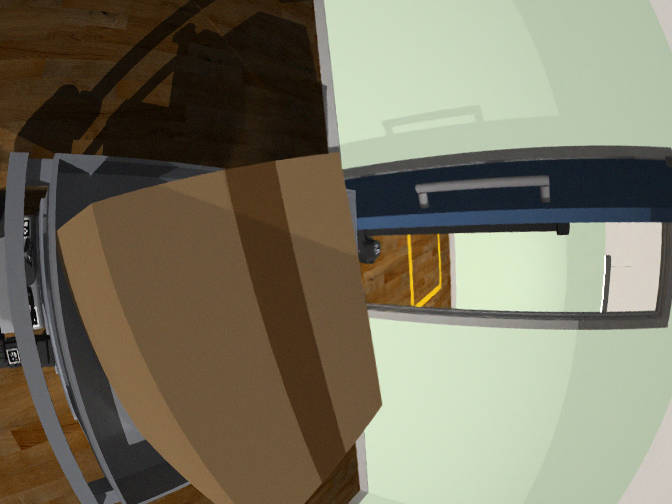

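Move r1 out while r2 pushes on a bit.

>>> {"fn": "execute_actions", "kwargs": {
  "actions": [
    {"r1":{"base":{"translate_m":-0.13}},"r2":{"base":{"translate_m":0.2}}}
  ],
  "cameras": []
}}

>>> {"fn": "execute_actions", "kwargs": {
  "actions": [
    {"r1":{"base":{"rotate_rad":-1.75}}}
  ],
  "cameras": ["r1_nav_camera"]
}}

Scene clock: 157.20 s.
r1.base_odometry: x=+3.766 y=+1.200 heading=+0.641 (m, m, rad; r1's odometry frame)
r1.turned_by_wheels: +0.000 (rad since the last result)
r1.turned_by_imu: +0.010 (rad since the last result)
r1.base_tilt: forward=+0.9 right=-0.4 (deg)
r1.lidar_m: - - 0.15 0.19 2.90 2.47 0.74 0.63 3.29 3.28 0.18 0.15
r1.head_depth_mm: - - - - - - - / - - - - - - - / - - - - - - - / - - - - - - - / - - - - - - - / - - - - - - - / - - - - - - -
r1.base_status: done
r1.joint_positions: lift_m=+0.250 arm_m=+0.001 wrist_yaw_rad=+3.000 wrist_pitch_rad=-0.524 wrist_roll_rad=+0.000 gripper_m=+0.037 head_pan_rad=+0.006 head_tilt_rad=-0.800
r1.joint_status: not commanded
r1.motor_effort: left_wheel=+14(46) right_wheel=+1(11) lift_m=+28(28) arm_m=-1(1) wrist_yaw_rad=-1(1) wrist_pitch_rad=+6(6) wrist_roll_rad=-1(1) gripper_m=+0(0) head_pan_rad=-4(15) head_tilt_rad=+1(7) (%)
r1.hand_pose: x=+0.0083 y=+0.0618 z=+0.2395 quat_wxyz=(+0.231, +0.694, +0.135, +0.668) (m; r1's base frame)
r1.wrist_depth_mm: - - 711 292 172 122 95 / 938 927 859 319 181 127 98 / 718 734 733 353 192 132 101 / 586 586 587 395 205 138 104 / 490 503 - - 201 144 108 / - - - - - 151 111 / - - - - 248 152 115
r2.base_odometry: x=-2.044 y=+0.986 heading=+2.308 (m, m, rad; r2's odometry frame)
r2.turned_by_wheels: +0.000 (rad since the last result)
r2.turned_by_imu: -0.003 (rad since the last result)
r2.base_tilt: forward=+0.3 right=-0.4 (deg)
r2.lidar_m: - - 0.15 2.22 2.26 2.87 4.15 4.03 2.73 0.19 0.15 -
r2.head_depth_mm: 1499 1644 1840 1998 322 - - / 1525 1662 1816 1970 322 - - / - - 3495 2372 322 - - / 764 837 938 1003 322 - - / 772 866 952 1157 322 - - / 960 1081 1246 1446 322 - - / 1141 1324 1578 1800 645 - -
r2.base_status: translate_m off_target (by the wheels' count: +0.1998 of +0.2000)
r2.joint_positions: lift_m=+0.280 arm_m=+0.001 wrist_yaw_rad=+3.000 wrist_pitch_rad=-0.417 wrist_roll_rad=-0.002 gripper_m=+0.000 head_pan_rad=-0.005 head_tilt_rad=-0.598
r2.joint_status: not commanded
r2.on_its_own: left_wheel is at rest, and its effort (+30) is outside its rest range (-18 to +18)
r2.motor_effort: left_wheel=+30(55) right_wheel=+14(31) lift_m=+29(28) arm_m=+0(0) wrist_yaw_rad=+0(1) wrist_pitch_rad=+9(9) wrist_roll_rad=-3(3) gripper_m=-2(2) head_pan_rad=+2(2) head_tilt_rad=-1(1) (%)
r2.hand_pose: x=+0.0104 y=+0.0759 z=+0.2932 quat_wxyz=(+0.195, +0.700, +0.097, +0.681) (m; r2's base frame)
r2.wrist_depth_mm: - - - - 167 - - / - - - - 183 - - / - - - - 198 - - / 823 - 817 770 711 773 784 / 653 626 664 662 287 311 326 / 525 540 - - 312 316 328 / 454 - - - 276 283 279
pictures: none
No camera images: the call's "cameras" was empty. Leave "cameras" out to get every camera's image.

Scene clock: 160.50 s.
r1.base_odometry: x=+3.766 y=+1.199 heading=-1.109 (m, m, rad; r1's odometry frame)
r1.turned_by_wheels: -1.750 (rad since the last result)
r1.turned_by_imu: -1.642 (rad since the last result)
r1.base_tilt: forward=+0.9 right=-0.4 (deg)
r1.lidar_m: 3.28 0.31 0.20 0.19 0.19 0.24 0.64 3.00 2.47 0.84 0.62 3.29
r1.head_depth_mm: 2752 2963 2311 1876 1572 1353 1185 / 2828 3009 2305 1858 1565 1348 1185 / 2878 3012 2300 1847 1554 1343 1181 / 2901 2994 2296 1853 1547 1336 1178 / 2967 2959 2286 1843 1550 1336 1177 / 3044 2981 2254 1842 1545 1332 1168 / 3074 2957 2268 1826 1537 915 799
r1.base_status: done
r1.joint_positions: lift_m=+0.250 arm_m=+0.001 wrist_yaw_rad=+3.000 wrist_pitch_rad=-0.524 wrist_roll_rad=+0.000 gripper_m=+0.037 head_pan_rad=+0.004 head_tilt_rad=-0.798
r1.joint_status: not commanded
r1.motor_effort: left_wheel=+11(78) right_wheel=-11(38) lift_m=+28(28) arm_m=-1(1) wrist_yaw_rad=+0(1) wrist_pitch_rad=+6(7) wrist_roll_rad=-1(0) gripper_m=-1(0) head_pan_rad=-3(4) head_tilt_rad=-1(2) (%)
r1.hand_pose: x=+0.0084 y=+0.0618 z=+0.2395 quat_wxyz=(+0.232, +0.694, +0.135, +0.668) (m; r1's base frame)
r1.wrist_depth_mm: 185 - 207 217 232 250 268 / 200 208 227 240 257 278 303 / 219 229 250 267 290 318 350 / 241 255 285 302 330 369 412 / 267 278 - - 386 435 480 / - - - - - 427 433 / - - - - 373 375 378
r2.base_odometry: x=-2.044 y=+0.986 heading=+2.308 (m, m, rad; r2's odometry frame)
r2.turned_by_wheels: +0.000 (rad since the last result)
r2.turned_by_imu: +0.001 (rad since the last result)
r2.base_tilt: forward=+0.3 right=-0.5 (deg)
r2.lidar_m: - - 0.15 2.22 2.26 2.87 4.15 4.03 2.72 0.19 0.15 -
r2.head_depth_mm: 1496 1653 1823 1995 322 - - / 1518 1636 1810 1974 323 - - / - - 3495 2454 322 - - / - - 3491 2411 322 - - / - - 3312 947 322 - - / 680 759 891 1037 322 - - / 714 916 1508 1786 645 - -
r2.base_status: not commanded
r2.joint_positions: lift_m=+0.280 arm_m=+0.001 wrist_yaw_rad=+3.000 wrist_pitch_rad=-0.417 wrist_roll_rad=-0.002 gripper_m=+0.000 head_pan_rad=-0.005 head_tilt_rad=-0.598
r2.joint_status: not commanded
r2.on_its_own: left_wheel is at rest, and its effort (+31) is outside its rest range (-18 to +18)
r2.motor_effort: left_wheel=+31(30) right_wheel=+14(14) lift_m=+28(28) arm_m=+0(0) wrist_yaw_rad=+0(0) wrist_pitch_rad=+9(9) wrist_roll_rad=-3(3) gripper_m=-2(2) head_pan_rad=+2(3) head_tilt_rad=-1(1) (%)
r2.hand_pose: x=+0.0104 y=+0.0759 z=+0.2932 quat_wxyz=(+0.195, +0.700, +0.097, +0.681) (m; r2's base frame)
r2.wrist_depth_mm: - - - - 168 - - / - - - - 182 - - / - - - - 198 - - / 818 - 803 781 696 783 793 / 647 642 652 646 288 309 326 / 543 537 - - 309 320 326 / 452 - - - 274 282 278
pictures: r1_nav_camera (sideways: a quarter turn counterclockwise sets it upright)
Images, in order (width x height): r1_nav_camera 672x504.

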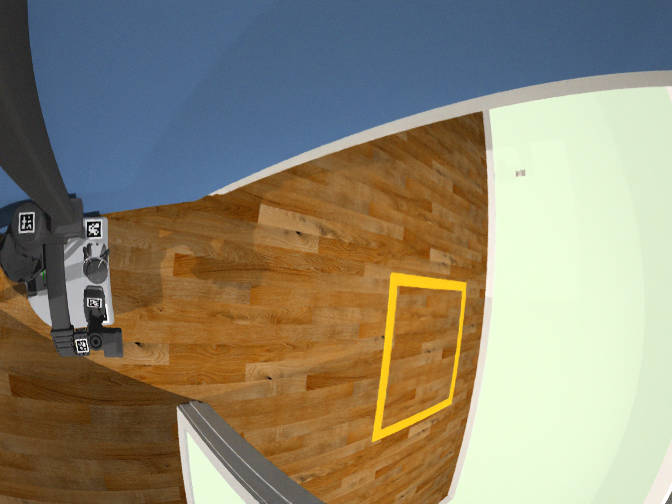

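>>> {"fn": "execute_actions", "kwargs": {
  "actions": [
    {"r1":{"base":{"translate_m":1.0}},"r2":{"base":{"translate_m":0.6}}}
  ],
  "cameras": ["r2_nav_camera"]
}}

Scene clock: 165.77 s.
r1.base_odometry: x=+4.212 y=+0.304 heading=-1.109 (m, m, rad; r1's odometry frame)
r1.turned_by_wheels: +0.000 (rad since the last result)
r1.turned_by_imu: +0.029 (rad since the last result)
r1.base_tilt: forward=+0.9 right=-0.4 (deg)
r1.lidar_m: 2.31 2.53 2.12 1.14 0.61 0.52 0.62 0.81 0.91 2.65 2.78 2.32
r1.head_depth_mm: 1945 2169 2299 1880 1571 1349 1188 / 1986 2228 2298 1867 1564 1346 1181 / 2032 2261 2317 1858 1561 1344 1184 / 2070 2315 2282 1842 1548 1337 1175 / 2122 2364 2276 1837 1553 1333 1171 / 2164 2433 2263 1830 1541 1328 1169 / 2205 2502 2255 1833 1543 1335 1172
r1.base_status: done
r1.joint_positions: lift_m=+0.250 arm_m=+0.001 wrist_yaw_rad=+3.000 wrist_pitch_rad=-0.524 wrist_roll_rad=+0.000 gripper_m=+0.037 head_pan_rad=+0.004 head_tilt_rad=-0.798
r1.joint_status: not commanded
r1.motor_effort: left_wheel=+1(67) right_wheel=-1(48) lift_m=+28(27) arm_m=-1(1) wrist_yaw_rad=+0(1) wrist_pitch_rad=+6(7) wrist_roll_rad=-1(0) gripper_m=+0(0) head_pan_rad=-3(3) head_tilt_rad=-1(2) (%)
r1.hand_pose: x=+0.0083 y=+0.0618 z=+0.2395 quat_wxyz=(+0.231, +0.694, +0.135, +0.668) (m; r1's base frame)
r1.wrist_depth_mm: 568 - - - - - - / 580 711 966 977 982 990 994 / 568 692 723 730 739 739 752 / 553 585 589 597 584 597 599 / 487 505 - - 515 497 500 / - - - - - 425 432 / - - - - 371 375 378
r2.base_odometry: x=-2.447 y=+1.430 heading=+2.308 (m, m, rad; r2's odometry frame)
r2.turned_by_wheels: +0.000 (rad since the last result)
r2.turned_by_imu: -0.161 (rad since the last result)
r2.base_tilt: forward=+0.4 right=-0.5 (deg)
r2.lidar_m: - - 0.15 2.32 2.32 2.67 4.58 4.59 2.83 0.19 0.15 -
r2.head_depth_mm: 1193 1321 1491 1624 321 - - / 1152 1279 1416 1559 322 - - / 909 996 1145 1220 321 - - / 906 980 1099 1190 321 - - / 896 986 1093 1186 321 - - / 896 983 1084 1199 321 - - / 891 974 1076 1207 321 - -
r2.base_status: translate_m off_target (by the wheels' count: +0.5998 of +0.6000)
r2.joint_positions: lift_m=+0.280 arm_m=+0.001 wrist_yaw_rad=+3.000 wrist_pitch_rad=-0.416 wrist_roll_rad=-0.002 gripper_m=+0.000 head_pan_rad=-0.003 head_tilt_rad=-0.600
r2.joint_status: not commanded
r2.on_its_own: left_wheel is at rest, and its effort (+28) is outside its rest range (-18 to +18); right_wheel is at rest, and its effort (+19) is outside its rest range (-18 to +18)
r2.motor_effort: left_wheel=+28(79) right_wheel=+19(61) lift_m=+35(37) arm_m=+1(1) wrist_yaw_rad=+1(4) wrist_pitch_rad=+9(11) wrist_roll_rad=-3(3) gripper_m=-2(2) head_pan_rad=+2(2) head_tilt_rad=-1(3) (%)
r2.hand_pose: x=+0.0105 y=+0.0761 z=+0.2931 quat_wxyz=(+0.195, +0.700, +0.097, +0.681) (m; r2's base frame)
r2.wrist_depth_mm: - - - - 161 - - / - - - - 175 - - / - - - - 194 - 990 / 815 - 799 788 212 766 782 / 644 643 663 652 278 308 318 / 537 538 - - 301 315 326 / 454 - - - 274 283 281
pictures: r2_nav_camera (sideways: a quarter turn counterclockwise sets it upright)
Images, in order (width x height): r2_nav_camera 672x504.

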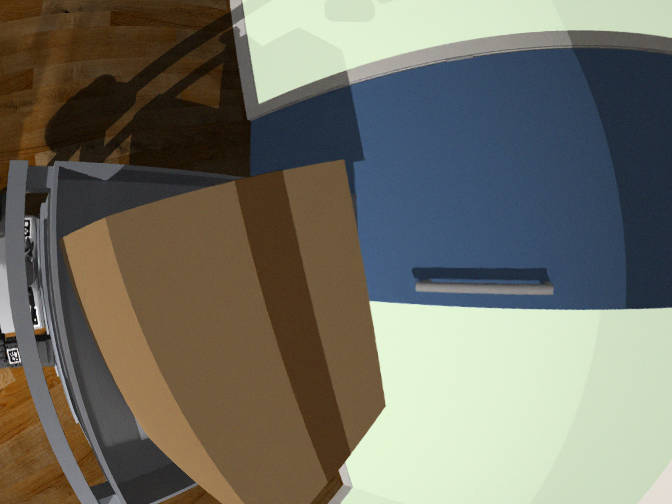

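>>> {"fn": "execute_actions", "kwargs": {
  "actions": [
    {"r1":{"base":{"rotate_rad":3.0}},"r2":{"base":{"translate_m":-0.5}}}
  ],
  "cameras": ["r1_nav_camera","r2_nav_camera"]
}}

Scene clock: 169.67 s.
r1.base_odometry: x=+4.212 y=+0.304 heading=+1.891 (m, m, rad; r1's odometry frame)
r1.turned_by_wheels: +3.000 (rad since the last result)
r1.turned_by_imu: +2.994 (rad since the last result)
r1.base_tilt: forward=+0.9 right=-0.4 (deg)
r1.lidar_m: 0.58 0.61 0.86 2.37 2.79 2.37 2.31 2.42 2.17 1.71 0.69 0.52
r1.head_depth_mm: 474 524 580 624 714 911 1129 / 475 534 611 711 810 940 1136 / 479 538 616 720 862 1082 1176 / 481 542 621 725 872 1095 1174 / 485 545 625 733 882 1107 1171 / 487 549 629 738 892 1125 1170 / 489 553 634 746 899 1141 1167
r1.base_status: done
r1.joint_positions: lift_m=+0.250 arm_m=+0.001 wrist_yaw_rad=+3.000 wrist_pitch_rad=-0.524 wrist_roll_rad=+0.000 gripper_m=+0.037 head_pan_rad=+0.004 head_tilt_rad=-0.798
r1.joint_status: not commanded
r1.motor_effort: left_wheel=-2(11) right_wheel=+2(11) lift_m=+28(28) arm_m=-2(2) wrist_yaw_rad=+0(0) wrist_pitch_rad=+6(6) wrist_roll_rad=-1(1) gripper_m=+0(0) head_pan_rad=-3(3) head_tilt_rad=-1(2) (%)
r1.hand_pose: x=+0.0083 y=+0.0618 z=+0.2395 quat_wxyz=(+0.231, +0.694, +0.135, +0.668) (m; r1's base frame)
r1.wrist_depth_mm: - - - - - 829 665 / 935 917 953 981 983 840 661 / 721 723 733 727 744 742 670 / 579 588 584 583 585 600 589 / 491 506 - - 515 497 499 / - - - - - 426 433 / - - - - 373 376 376
r2.base_odometry: x=-2.111 y=+1.060 heading=+2.308 (m, m, rad; r2's odometry frame)
r2.turned_by_wheels: +0.000 (rad since the last result)
r2.turned_by_imu: +0.001 (rad since the last result)
r2.base_tilt: forward=+0.4 right=-0.5 (deg)
r2.lidar_m: 0.55 0.57 1.96 2.19 2.18 2.52 4.10 4.11 2.99 2.57 2.57 0.57
r2.head_depth_mm: 1703 1892 2062 881 676 945 1265 / 1640 1819 645 704 673 971 1092 / 1582 1718 620 676 707 969 1114 / 1520 1659 605 647 658 971 1120 / 1489 1622 586 618 658 973 1098 / 1451 1586 709 814 663 974 1240 / 1413 1536 1698 1850 1808 1533 1291
r2.base_status: done
r2.joint_positions: lift_m=+0.280 arm_m=+0.001 wrist_yaw_rad=+3.000 wrist_pitch_rad=-0.416 wrist_roll_rad=-0.002 gripper_m=+0.000 head_pan_rad=-0.003 head_tilt_rad=-0.600
r2.joint_status: not commanded
r2.motor_effort: left_wheel=+1(18) right_wheel=-1(11) lift_m=+35(35) arm_m=+1(1) wrist_yaw_rad=+1(1) wrist_pitch_rad=+9(9) wrist_roll_rad=-3(3) gripper_m=-2(2) head_pan_rad=+1(1) head_tilt_rad=+0(0) (%)
r2.hand_pose: x=+0.0105 y=+0.0761 z=+0.2931 quat_wxyz=(+0.195, +0.700, +0.097, +0.681) (m; r2's base frame)
r2.wrist_depth_mm: - - - - - - - / - - - - - - - / - - - - - - - / 828 - 796 820 776 764 749 / 639 642 665 691 617 630 625 / 537 533 - - 524 525 523 / 452 - - - 444 442 439
pictures: r1_nav_camera (sideways: a quarter turn counterclockwise sets it upright), r2_nav_camera (sideways: a quarter turn counterclockwise sets it upright)
Images, in order (width x height): r1_nav_camera 672x504, r2_nav_camera 672x504.

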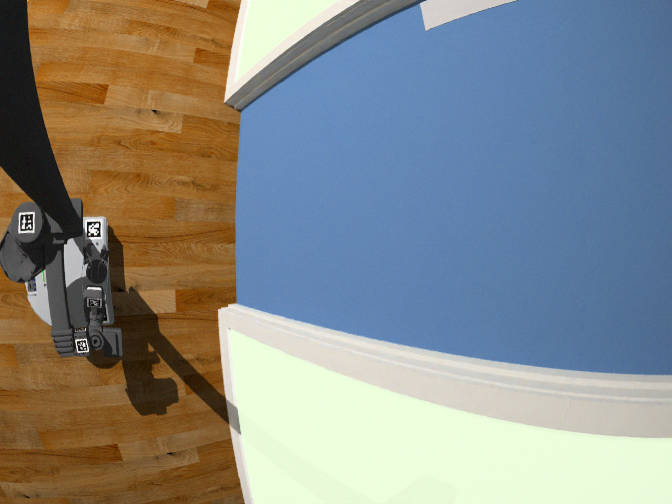

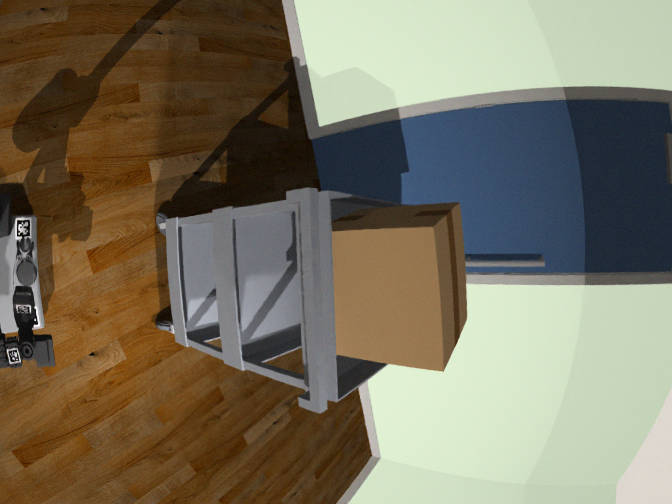

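>>> {"fn": "execute_actions", "kwargs": {
  "actions": [
    {"r2":{"base":{"rotate_rad":0.8}}}
  ],
  "cameras": []
}}

>>> {"fn": "execute_actions", "kwargs": {
  "actions": [
    {"r2":{"base":{"translate_m":0.6}}}
  ],
  "cameras": []
}}

>>> {"fn": "execute_actions", "kwargs": {
  "actions": [
    {"r2":{"base":{"rotate_rad":-0.8},"joints":{"lift_m":0.6}}}
  ],
  "cameras": []
}}

>>> {"fn": "execute_actions", "kwargs": {
  "actions": [
    {"r2":{"base":{"translate_m":0.45},"joints":{"head_pan_rad":-1.57}}}
  ],
  "cameras": ["r2_nav_camera"]
}}

Scene clock: 173.13 s.
r1.base_odometry: x=+4.212 y=+0.304 heading=+1.891 (m, m, rad; r1's odometry frame)
r1.turned_by_wheels: +0.000 (rad since the last result)
r1.turned_by_imu: +0.000 (rad since the last result)
r1.base_tilt: forward=+0.9 right=-0.4 (deg)
r1.lidar_m: 0.58 0.61 0.86 2.36 2.77 2.37 2.31 2.43 2.16 1.71 0.69 0.53
r1.head_depth_mm: 473 524 578 624 715 918 1129 / 476 535 610 709 808 938 1142 / 479 538 616 720 864 1079 1175 / 482 542 621 726 873 1094 1177 / 485 546 626 731 883 1112 1170 / 487 549 629 738 891 1123 1175 / 490 553 634 746 902 1137 1167
r1.base_status: not commanded
r1.joint_positions: lift_m=+0.250 arm_m=+0.001 wrist_yaw_rad=+3.000 wrist_pitch_rad=-0.524 wrist_roll_rad=+0.000 gripper_m=+0.037 head_pan_rad=+0.004 head_tilt_rad=-0.798
r1.joint_status: not commanded
r1.motor_effort: left_wheel=-2(2) right_wheel=+2(2) lift_m=+28(28) arm_m=-2(2) wrist_yaw_rad=+0(0) wrist_pitch_rad=+6(6) wrist_roll_rad=-1(1) gripper_m=+0(0) head_pan_rad=-3(3) head_tilt_rad=-1(2) (%)
r1.hand_pose: x=+0.0083 y=+0.0618 z=+0.2395 quat_wxyz=(+0.231, +0.694, +0.135, +0.668) (m; r1's base frame)
r1.wrist_depth_mm: - - - - - 833 664 / 927 915 952 962 984 844 665 / 720 717 730 738 738 745 668 / 582 578 590 588 586 585 601 / 490 511 - - 513 495 503 / - - - - - 431 427 / - - - - 372 374 374
r2.base_odometry: x=-2.111 y=+1.060 heading=+3.108 (m, m, rad; r2's odometry frame)
r2.turned_by_wheels: +0.800 (rad since the last result)
r2.turned_by_imu: +0.801 (rad since the last result)
r2.base_tilt: forward=+0.3 right=-0.4 (deg)
r2.lidar_m: 1.77 2.27 2.19 2.28 3.14 4.11 3.64 2.66 2.57 2.40 0.55 0.55
r2.head_depth_mm: 1429 1553 1710 1869 1889 1533 1216 / 1499 1634 1809 1975 1883 1530 1295 / 1582 1722 1907 2123 1906 1544 1297 / 1648 1825 2010 2207 1895 1536 1297 / 1738 1926 2132 2324 1897 1534 1292 / 1838 2047 2286 2423 1885 1536 1298 / 1927 2170 2428 2437 1872 1532 1286
r2.base_status: done
r2.joint_positions: lift_m=+0.280 arm_m=+0.001 wrist_yaw_rad=+3.000 wrist_pitch_rad=-0.416 wrist_roll_rad=-0.002 gripper_m=+0.000 head_pan_rad=-0.003 head_tilt_rad=-0.600
r2.joint_status: not commanded
r2.motor_effort: left_wheel=-2(10) right_wheel=+1(8) lift_m=+34(35) arm_m=+1(1) wrist_yaw_rad=+1(1) wrist_pitch_rad=+9(9) wrist_roll_rad=-3(3) gripper_m=-2(2) head_pan_rad=+2(1) head_tilt_rad=+0(1) (%)
r2.hand_pose: x=+0.0105 y=+0.0761 z=+0.2931 quat_wxyz=(+0.195, +0.700, +0.097, +0.681) (m; r2's base frame)
r2.wrist_depth_mm: - - - - - - - / - - - - - - - / - - - - - - - / 820 - 782 807 782 774 758 / 645 638 667 685 624 624 607 / 532 529 - - 522 522 513 / 464 - - - 449 445 438
pictures: none
No camera images: the call's "cameras" was empty. Leave "cameras" out to get every camera's image.

Scene clock: 176.70 s.
r1.base_odometry: x=+4.212 y=+0.304 heading=+1.891 (m, m, rad; r1's odometry frame)
r1.turned_by_wheels: +0.000 (rad since the last result)
r1.turned_by_imu: +0.000 (rad since the last result)
r1.base_tilt: forward=+0.9 right=-0.4 (deg)
r1.lidar_m: 0.58 0.61 0.86 2.36 2.78 2.37 2.31 2.43 2.17 1.71 0.69 0.52
r1.head_depth_mm: 473 524 580 624 715 914 1128 / 476 536 611 712 811 943 1142 / 478 539 615 718 866 1079 1181 / 481 541 621 723 873 1095 1179 / 484 545 624 730 881 1108 1174 / 487 549 629 737 889 1127 1171 / 489 552 635 745 902 1137 1171
r1.base_status: not commanded
r1.joint_positions: lift_m=+0.250 arm_m=+0.001 wrist_yaw_rad=+3.000 wrist_pitch_rad=-0.524 wrist_roll_rad=+0.000 gripper_m=+0.037 head_pan_rad=+0.004 head_tilt_rad=-0.798
r1.joint_status: not commanded
r1.motor_effort: left_wheel=-2(2) right_wheel=+2(2) lift_m=+28(28) arm_m=-1(1) wrist_yaw_rad=+0(0) wrist_pitch_rad=+6(6) wrist_roll_rad=-1(1) gripper_m=+0(0) head_pan_rad=-3(3) head_tilt_rad=-1(1) (%)
r1.hand_pose: x=+0.0083 y=+0.0618 z=+0.2395 quat_wxyz=(+0.231, +0.694, +0.135, +0.668) (m; r1's base frame)
r1.wrist_depth_mm: - - - - - 828 648 / 944 935 968 979 985 834 664 / 724 727 739 738 747 738 670 / 587 584 589 591 582 598 596 / 486 509 - - 511 495 496 / - - - - - 433 429 / - - - - 374 371 376
r2.base_odometry: x=-2.711 y=+1.080 heading=+3.108 (m, m, rad; r2's odometry frame)
r2.turned_by_wheels: +0.000 (rad since the last result)
r2.turned_by_imu: +0.002 (rad since the last result)
r2.base_tilt: forward=+0.3 right=-0.4 (deg)
r2.lidar_m: 1.23 1.70 1.88 1.96 2.71 4.61 4.03 2.98 0.31 0.33 0.58 1.17
r2.head_depth_mm: 986 1071 1170 1285 1421 1515 1289 / 1029 1119 1229 1357 1520 1534 1299 / 1077 1184 1297 1438 1631 1538 1295 / 1127 1238 1366 1536 1717 1530 1290 / 1187 1306 1450 1641 1827 1525 1284 / 1248 1390 1555 1763 1874 1534 1288 / 1323 1472 1659 1924 1877 1531 1293
r2.base_status: done
r2.joint_positions: lift_m=+0.280 arm_m=+0.001 wrist_yaw_rad=+3.000 wrist_pitch_rad=-0.416 wrist_roll_rad=-0.002 gripper_m=+0.000 head_pan_rad=-0.003 head_tilt_rad=-0.600
r2.joint_status: not commanded
r2.motor_effort: left_wheel=-2(7) right_wheel=+1(8) lift_m=+35(35) arm_m=+1(1) wrist_yaw_rad=+1(0) wrist_pitch_rad=+9(9) wrist_roll_rad=-3(3) gripper_m=-2(2) head_pan_rad=+1(2) head_tilt_rad=-1(1) (%)
r2.hand_pose: x=+0.0105 y=+0.0761 z=+0.2931 quat_wxyz=(+0.195, +0.700, +0.097, +0.681) (m; r2's base frame)
r2.wrist_depth_mm: - - - - - - - / - - - - - - - / - - - - - - - / 793 - 801 799 786 766 762 / 640 636 671 682 621 624 614 / 535 526 - - 520 512 510 / 454 - - - 448 441 435
pictures: none
No camera images: the call's "cameras" was empty. Leave "cameras" out to get every camera's image.

Scene clock: 180.43 s.
r1.base_odometry: x=+4.212 y=+0.304 heading=+1.891 (m, m, rad; r1's odometry frame)
r1.turned_by_wheels: +0.000 (rad since the last result)
r1.turned_by_imu: +0.000 (rad since the last result)
r1.base_tilt: forward=+0.9 right=-0.4 (deg)
r1.lidar_m: 0.58 0.61 0.86 2.36 2.79 2.37 2.31 2.43 2.17 1.70 0.69 0.52
r1.head_depth_mm: 473 524 579 624 714 913 1126 / 475 534 610 710 811 941 1144 / 478 539 617 718 862 1080 1177 / 482 541 620 725 874 1098 1178 / 484 545 624 731 878 1112 1172 / 488 549 630 738 890 1125 1172 / 489 553 635 744 903 1139 1171
r1.base_status: not commanded
r1.joint_positions: lift_m=+0.250 arm_m=+0.001 wrist_yaw_rad=+3.000 wrist_pitch_rad=-0.524 wrist_roll_rad=+0.000 gripper_m=+0.037 head_pan_rad=+0.004 head_tilt_rad=-0.798
r1.joint_status: not commanded
r1.motor_effort: left_wheel=-2(2) right_wheel=+2(2) lift_m=+28(28) arm_m=-1(1) wrist_yaw_rad=+0(0) wrist_pitch_rad=+6(6) wrist_roll_rad=-1(1) gripper_m=+0(1) head_pan_rad=-3(3) head_tilt_rad=-2(2) (%)
r1.hand_pose: x=+0.0083 y=+0.0618 z=+0.2395 quat_wxyz=(+0.231, +0.694, +0.135, +0.668) (m; r1's base frame)
r1.wrist_depth_mm: - - - - - 837 654 / 937 909 972 961 981 842 665 / 708 718 733 728 745 744 666 / 585 582 585 592 585 593 593 / 486 504 - - 514 501 496 / - - - - - 427 431 / - - - - 373 375 377
r2.base_odometry: x=-2.711 y=+1.080 heading=+2.308 (m, m, rad; r2's odometry frame)
r2.turned_by_wheels: -0.800 (rad since the last result)
r2.turned_by_imu: -0.800 (rad since the last result)
r2.base_tilt: forward=+0.4 right=-0.5 (deg)
r2.lidar_m: 1.17 1.17 1.37 1.88 1.88 2.17 3.76 4.63 3.33 0.51 0.31 0.40
r2.head_depth_mm: 1162 1276 1449 1531 912 972 859 / 1120 1245 1392 1571 1760 1459 1206 / 1085 1194 1333 1484 1719 1534 1298 / 1053 1161 1282 1436 1637 1545 1295 / 1026 1113 1236 1380 1556 1534 1293 / 993 1084 1189 1328 1472 1552 1290 / 959 1042 1148 1273 1427 1509 1284
r2.base_status: done
r2.joint_positions: lift_m=+0.600 arm_m=+0.001 wrist_yaw_rad=+3.000 wrist_pitch_rad=-0.416 wrist_roll_rad=-0.002 gripper_m=+0.000 head_pan_rad=-0.003 head_tilt_rad=-0.600
r2.joint_status: all done
r2.motor_effort: left_wheel=+2(10) right_wheel=-2(7) lift_m=+45(45) arm_m=+1(1) wrist_yaw_rad=+1(0) wrist_pitch_rad=+9(9) wrist_roll_rad=-3(3) gripper_m=-2(2) head_pan_rad=+1(2) head_tilt_rad=+0(1) (%)
r2.hand_pose: x=+0.0105 y=+0.0761 z=+0.6128 quat_wxyz=(+0.195, +0.700, +0.097, +0.681) (m; r2's base frame)
r2.wrist_depth_mm: - - - - - - - / - - - - - - - / - - - - - - - / - - - - - - - / - - - - - - - / 950 938 - - 940 947 913 / 837 805 818 798 791 793 802
pictures: none
No camera images: the call's "cameras" was empty. Leave "cameras" out to get every camera's image.

Scene clock: 186.17 s.
r1.base_odometry: x=+4.212 y=+0.304 heading=+1.891 (m, m, rad; r1's odometry frame)
r1.turned_by_wheels: +0.000 (rad since the last result)
r1.turned_by_imu: +0.000 (rad since the last result)
r1.base_tilt: forward=+0.9 right=-0.4 (deg)
r1.lidar_m: 0.58 0.61 0.86 2.37 2.78 2.38 2.31 2.42 2.17 1.71 0.69 0.52
r1.head_depth_mm: 474 524 578 623 714 913 1129 / 476 535 610 710 808 942 1143 / 479 538 616 719 866 1082 1179 / 481 542 620 724 874 1095 1179 / 484 544 624 733 883 1107 1175 / 487 549 630 738 891 1126 1173 / 490 553 635 743 900 1138 1171
r1.base_status: not commanded
r1.joint_positions: lift_m=+0.250 arm_m=+0.001 wrist_yaw_rad=+3.000 wrist_pitch_rad=-0.524 wrist_roll_rad=+0.000 gripper_m=+0.037 head_pan_rad=+0.004 head_tilt_rad=-0.798
r1.joint_status: not commanded
r1.motor_effort: left_wheel=-2(2) right_wheel=+2(2) lift_m=+28(28) arm_m=-1(1) wrist_yaw_rad=-1(0) wrist_pitch_rad=+6(6) wrist_roll_rad=-1(1) gripper_m=+0(0) head_pan_rad=-3(3) head_tilt_rad=-2(2) (%)
r1.hand_pose: x=+0.0083 y=+0.0618 z=+0.2395 quat_wxyz=(+0.231, +0.694, +0.135, +0.668) (m; r1's base frame)
r1.wrist_depth_mm: - - - - - 849 658 / 958 916 961 989 965 845 663 / 724 719 735 728 743 738 668 / 585 591 591 593 592 594 596 / 491 509 - - 512 495 500 / - - - - - 425 427 / - - - - 374 374 379
r2.base_odometry: x=-3.013 y=+1.413 heading=+2.308 (m, m, rad; r2's odometry frame)
r2.turned_by_wheels: +0.000 (rad since the last result)
r2.turned_by_imu: +0.002 (rad since the last result)
r2.base_tilt: forward=+0.3 right=-0.5 (deg)
r2.lidar_m: 0.75 0.74 0.86 1.48 2.00 2.31 4.01 0.40 0.29 0.28 0.29 0.40
r2.head_depth_mm: 2794 3074 585 414 366 435 473 / 2691 3007 582 414 363 414 456 / 2603 2859 583 444 451 500 465 / 2537 2808 2929 572 649 590 474 / 2481 2693 2960 844 725 589 469 / 2385 2624 2833 837 724 590 465 / 2336 2522 2783 839 724 589 462
r2.base_status: done
r2.joint_positions: lift_m=+0.600 arm_m=+0.001 wrist_yaw_rad=+3.000 wrist_pitch_rad=-0.416 wrist_roll_rad=-0.002 gripper_m=+0.000 head_pan_rad=-1.563 head_tilt_rad=-0.600
r2.joint_status: all done
r2.motor_effort: left_wheel=+2(8) right_wheel=-2(3) lift_m=+44(45) arm_m=+1(1) wrist_yaw_rad=+1(1) wrist_pitch_rad=+9(9) wrist_roll_rad=-3(3) gripper_m=-2(2) head_pan_rad=-4(44) head_tilt_rad=+0(1) (%)
r2.hand_pose: x=+0.0105 y=+0.0761 z=+0.6128 quat_wxyz=(+0.195, +0.700, +0.097, +0.681) (m; r2's base frame)
r2.wrist_depth_mm: - - - - - 784 639 / - - - - - 829 668 / - - - - - 882 671 / - - - - - 901 701 / - - - - - 954 725 / 987 934 - - 946 893 758 / 813 808 817 793 802 791 744
pictures: r2_nav_camera (sideways: a quarter turn counterclockwise sets it upright)
Images, in order (width x height): r2_nav_camera 672x504.

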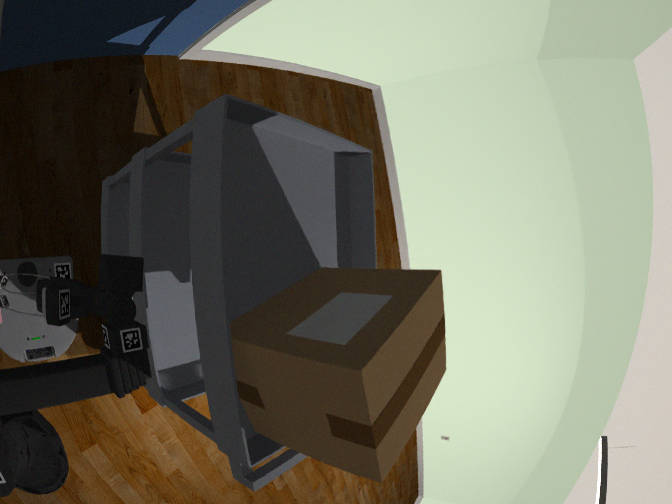

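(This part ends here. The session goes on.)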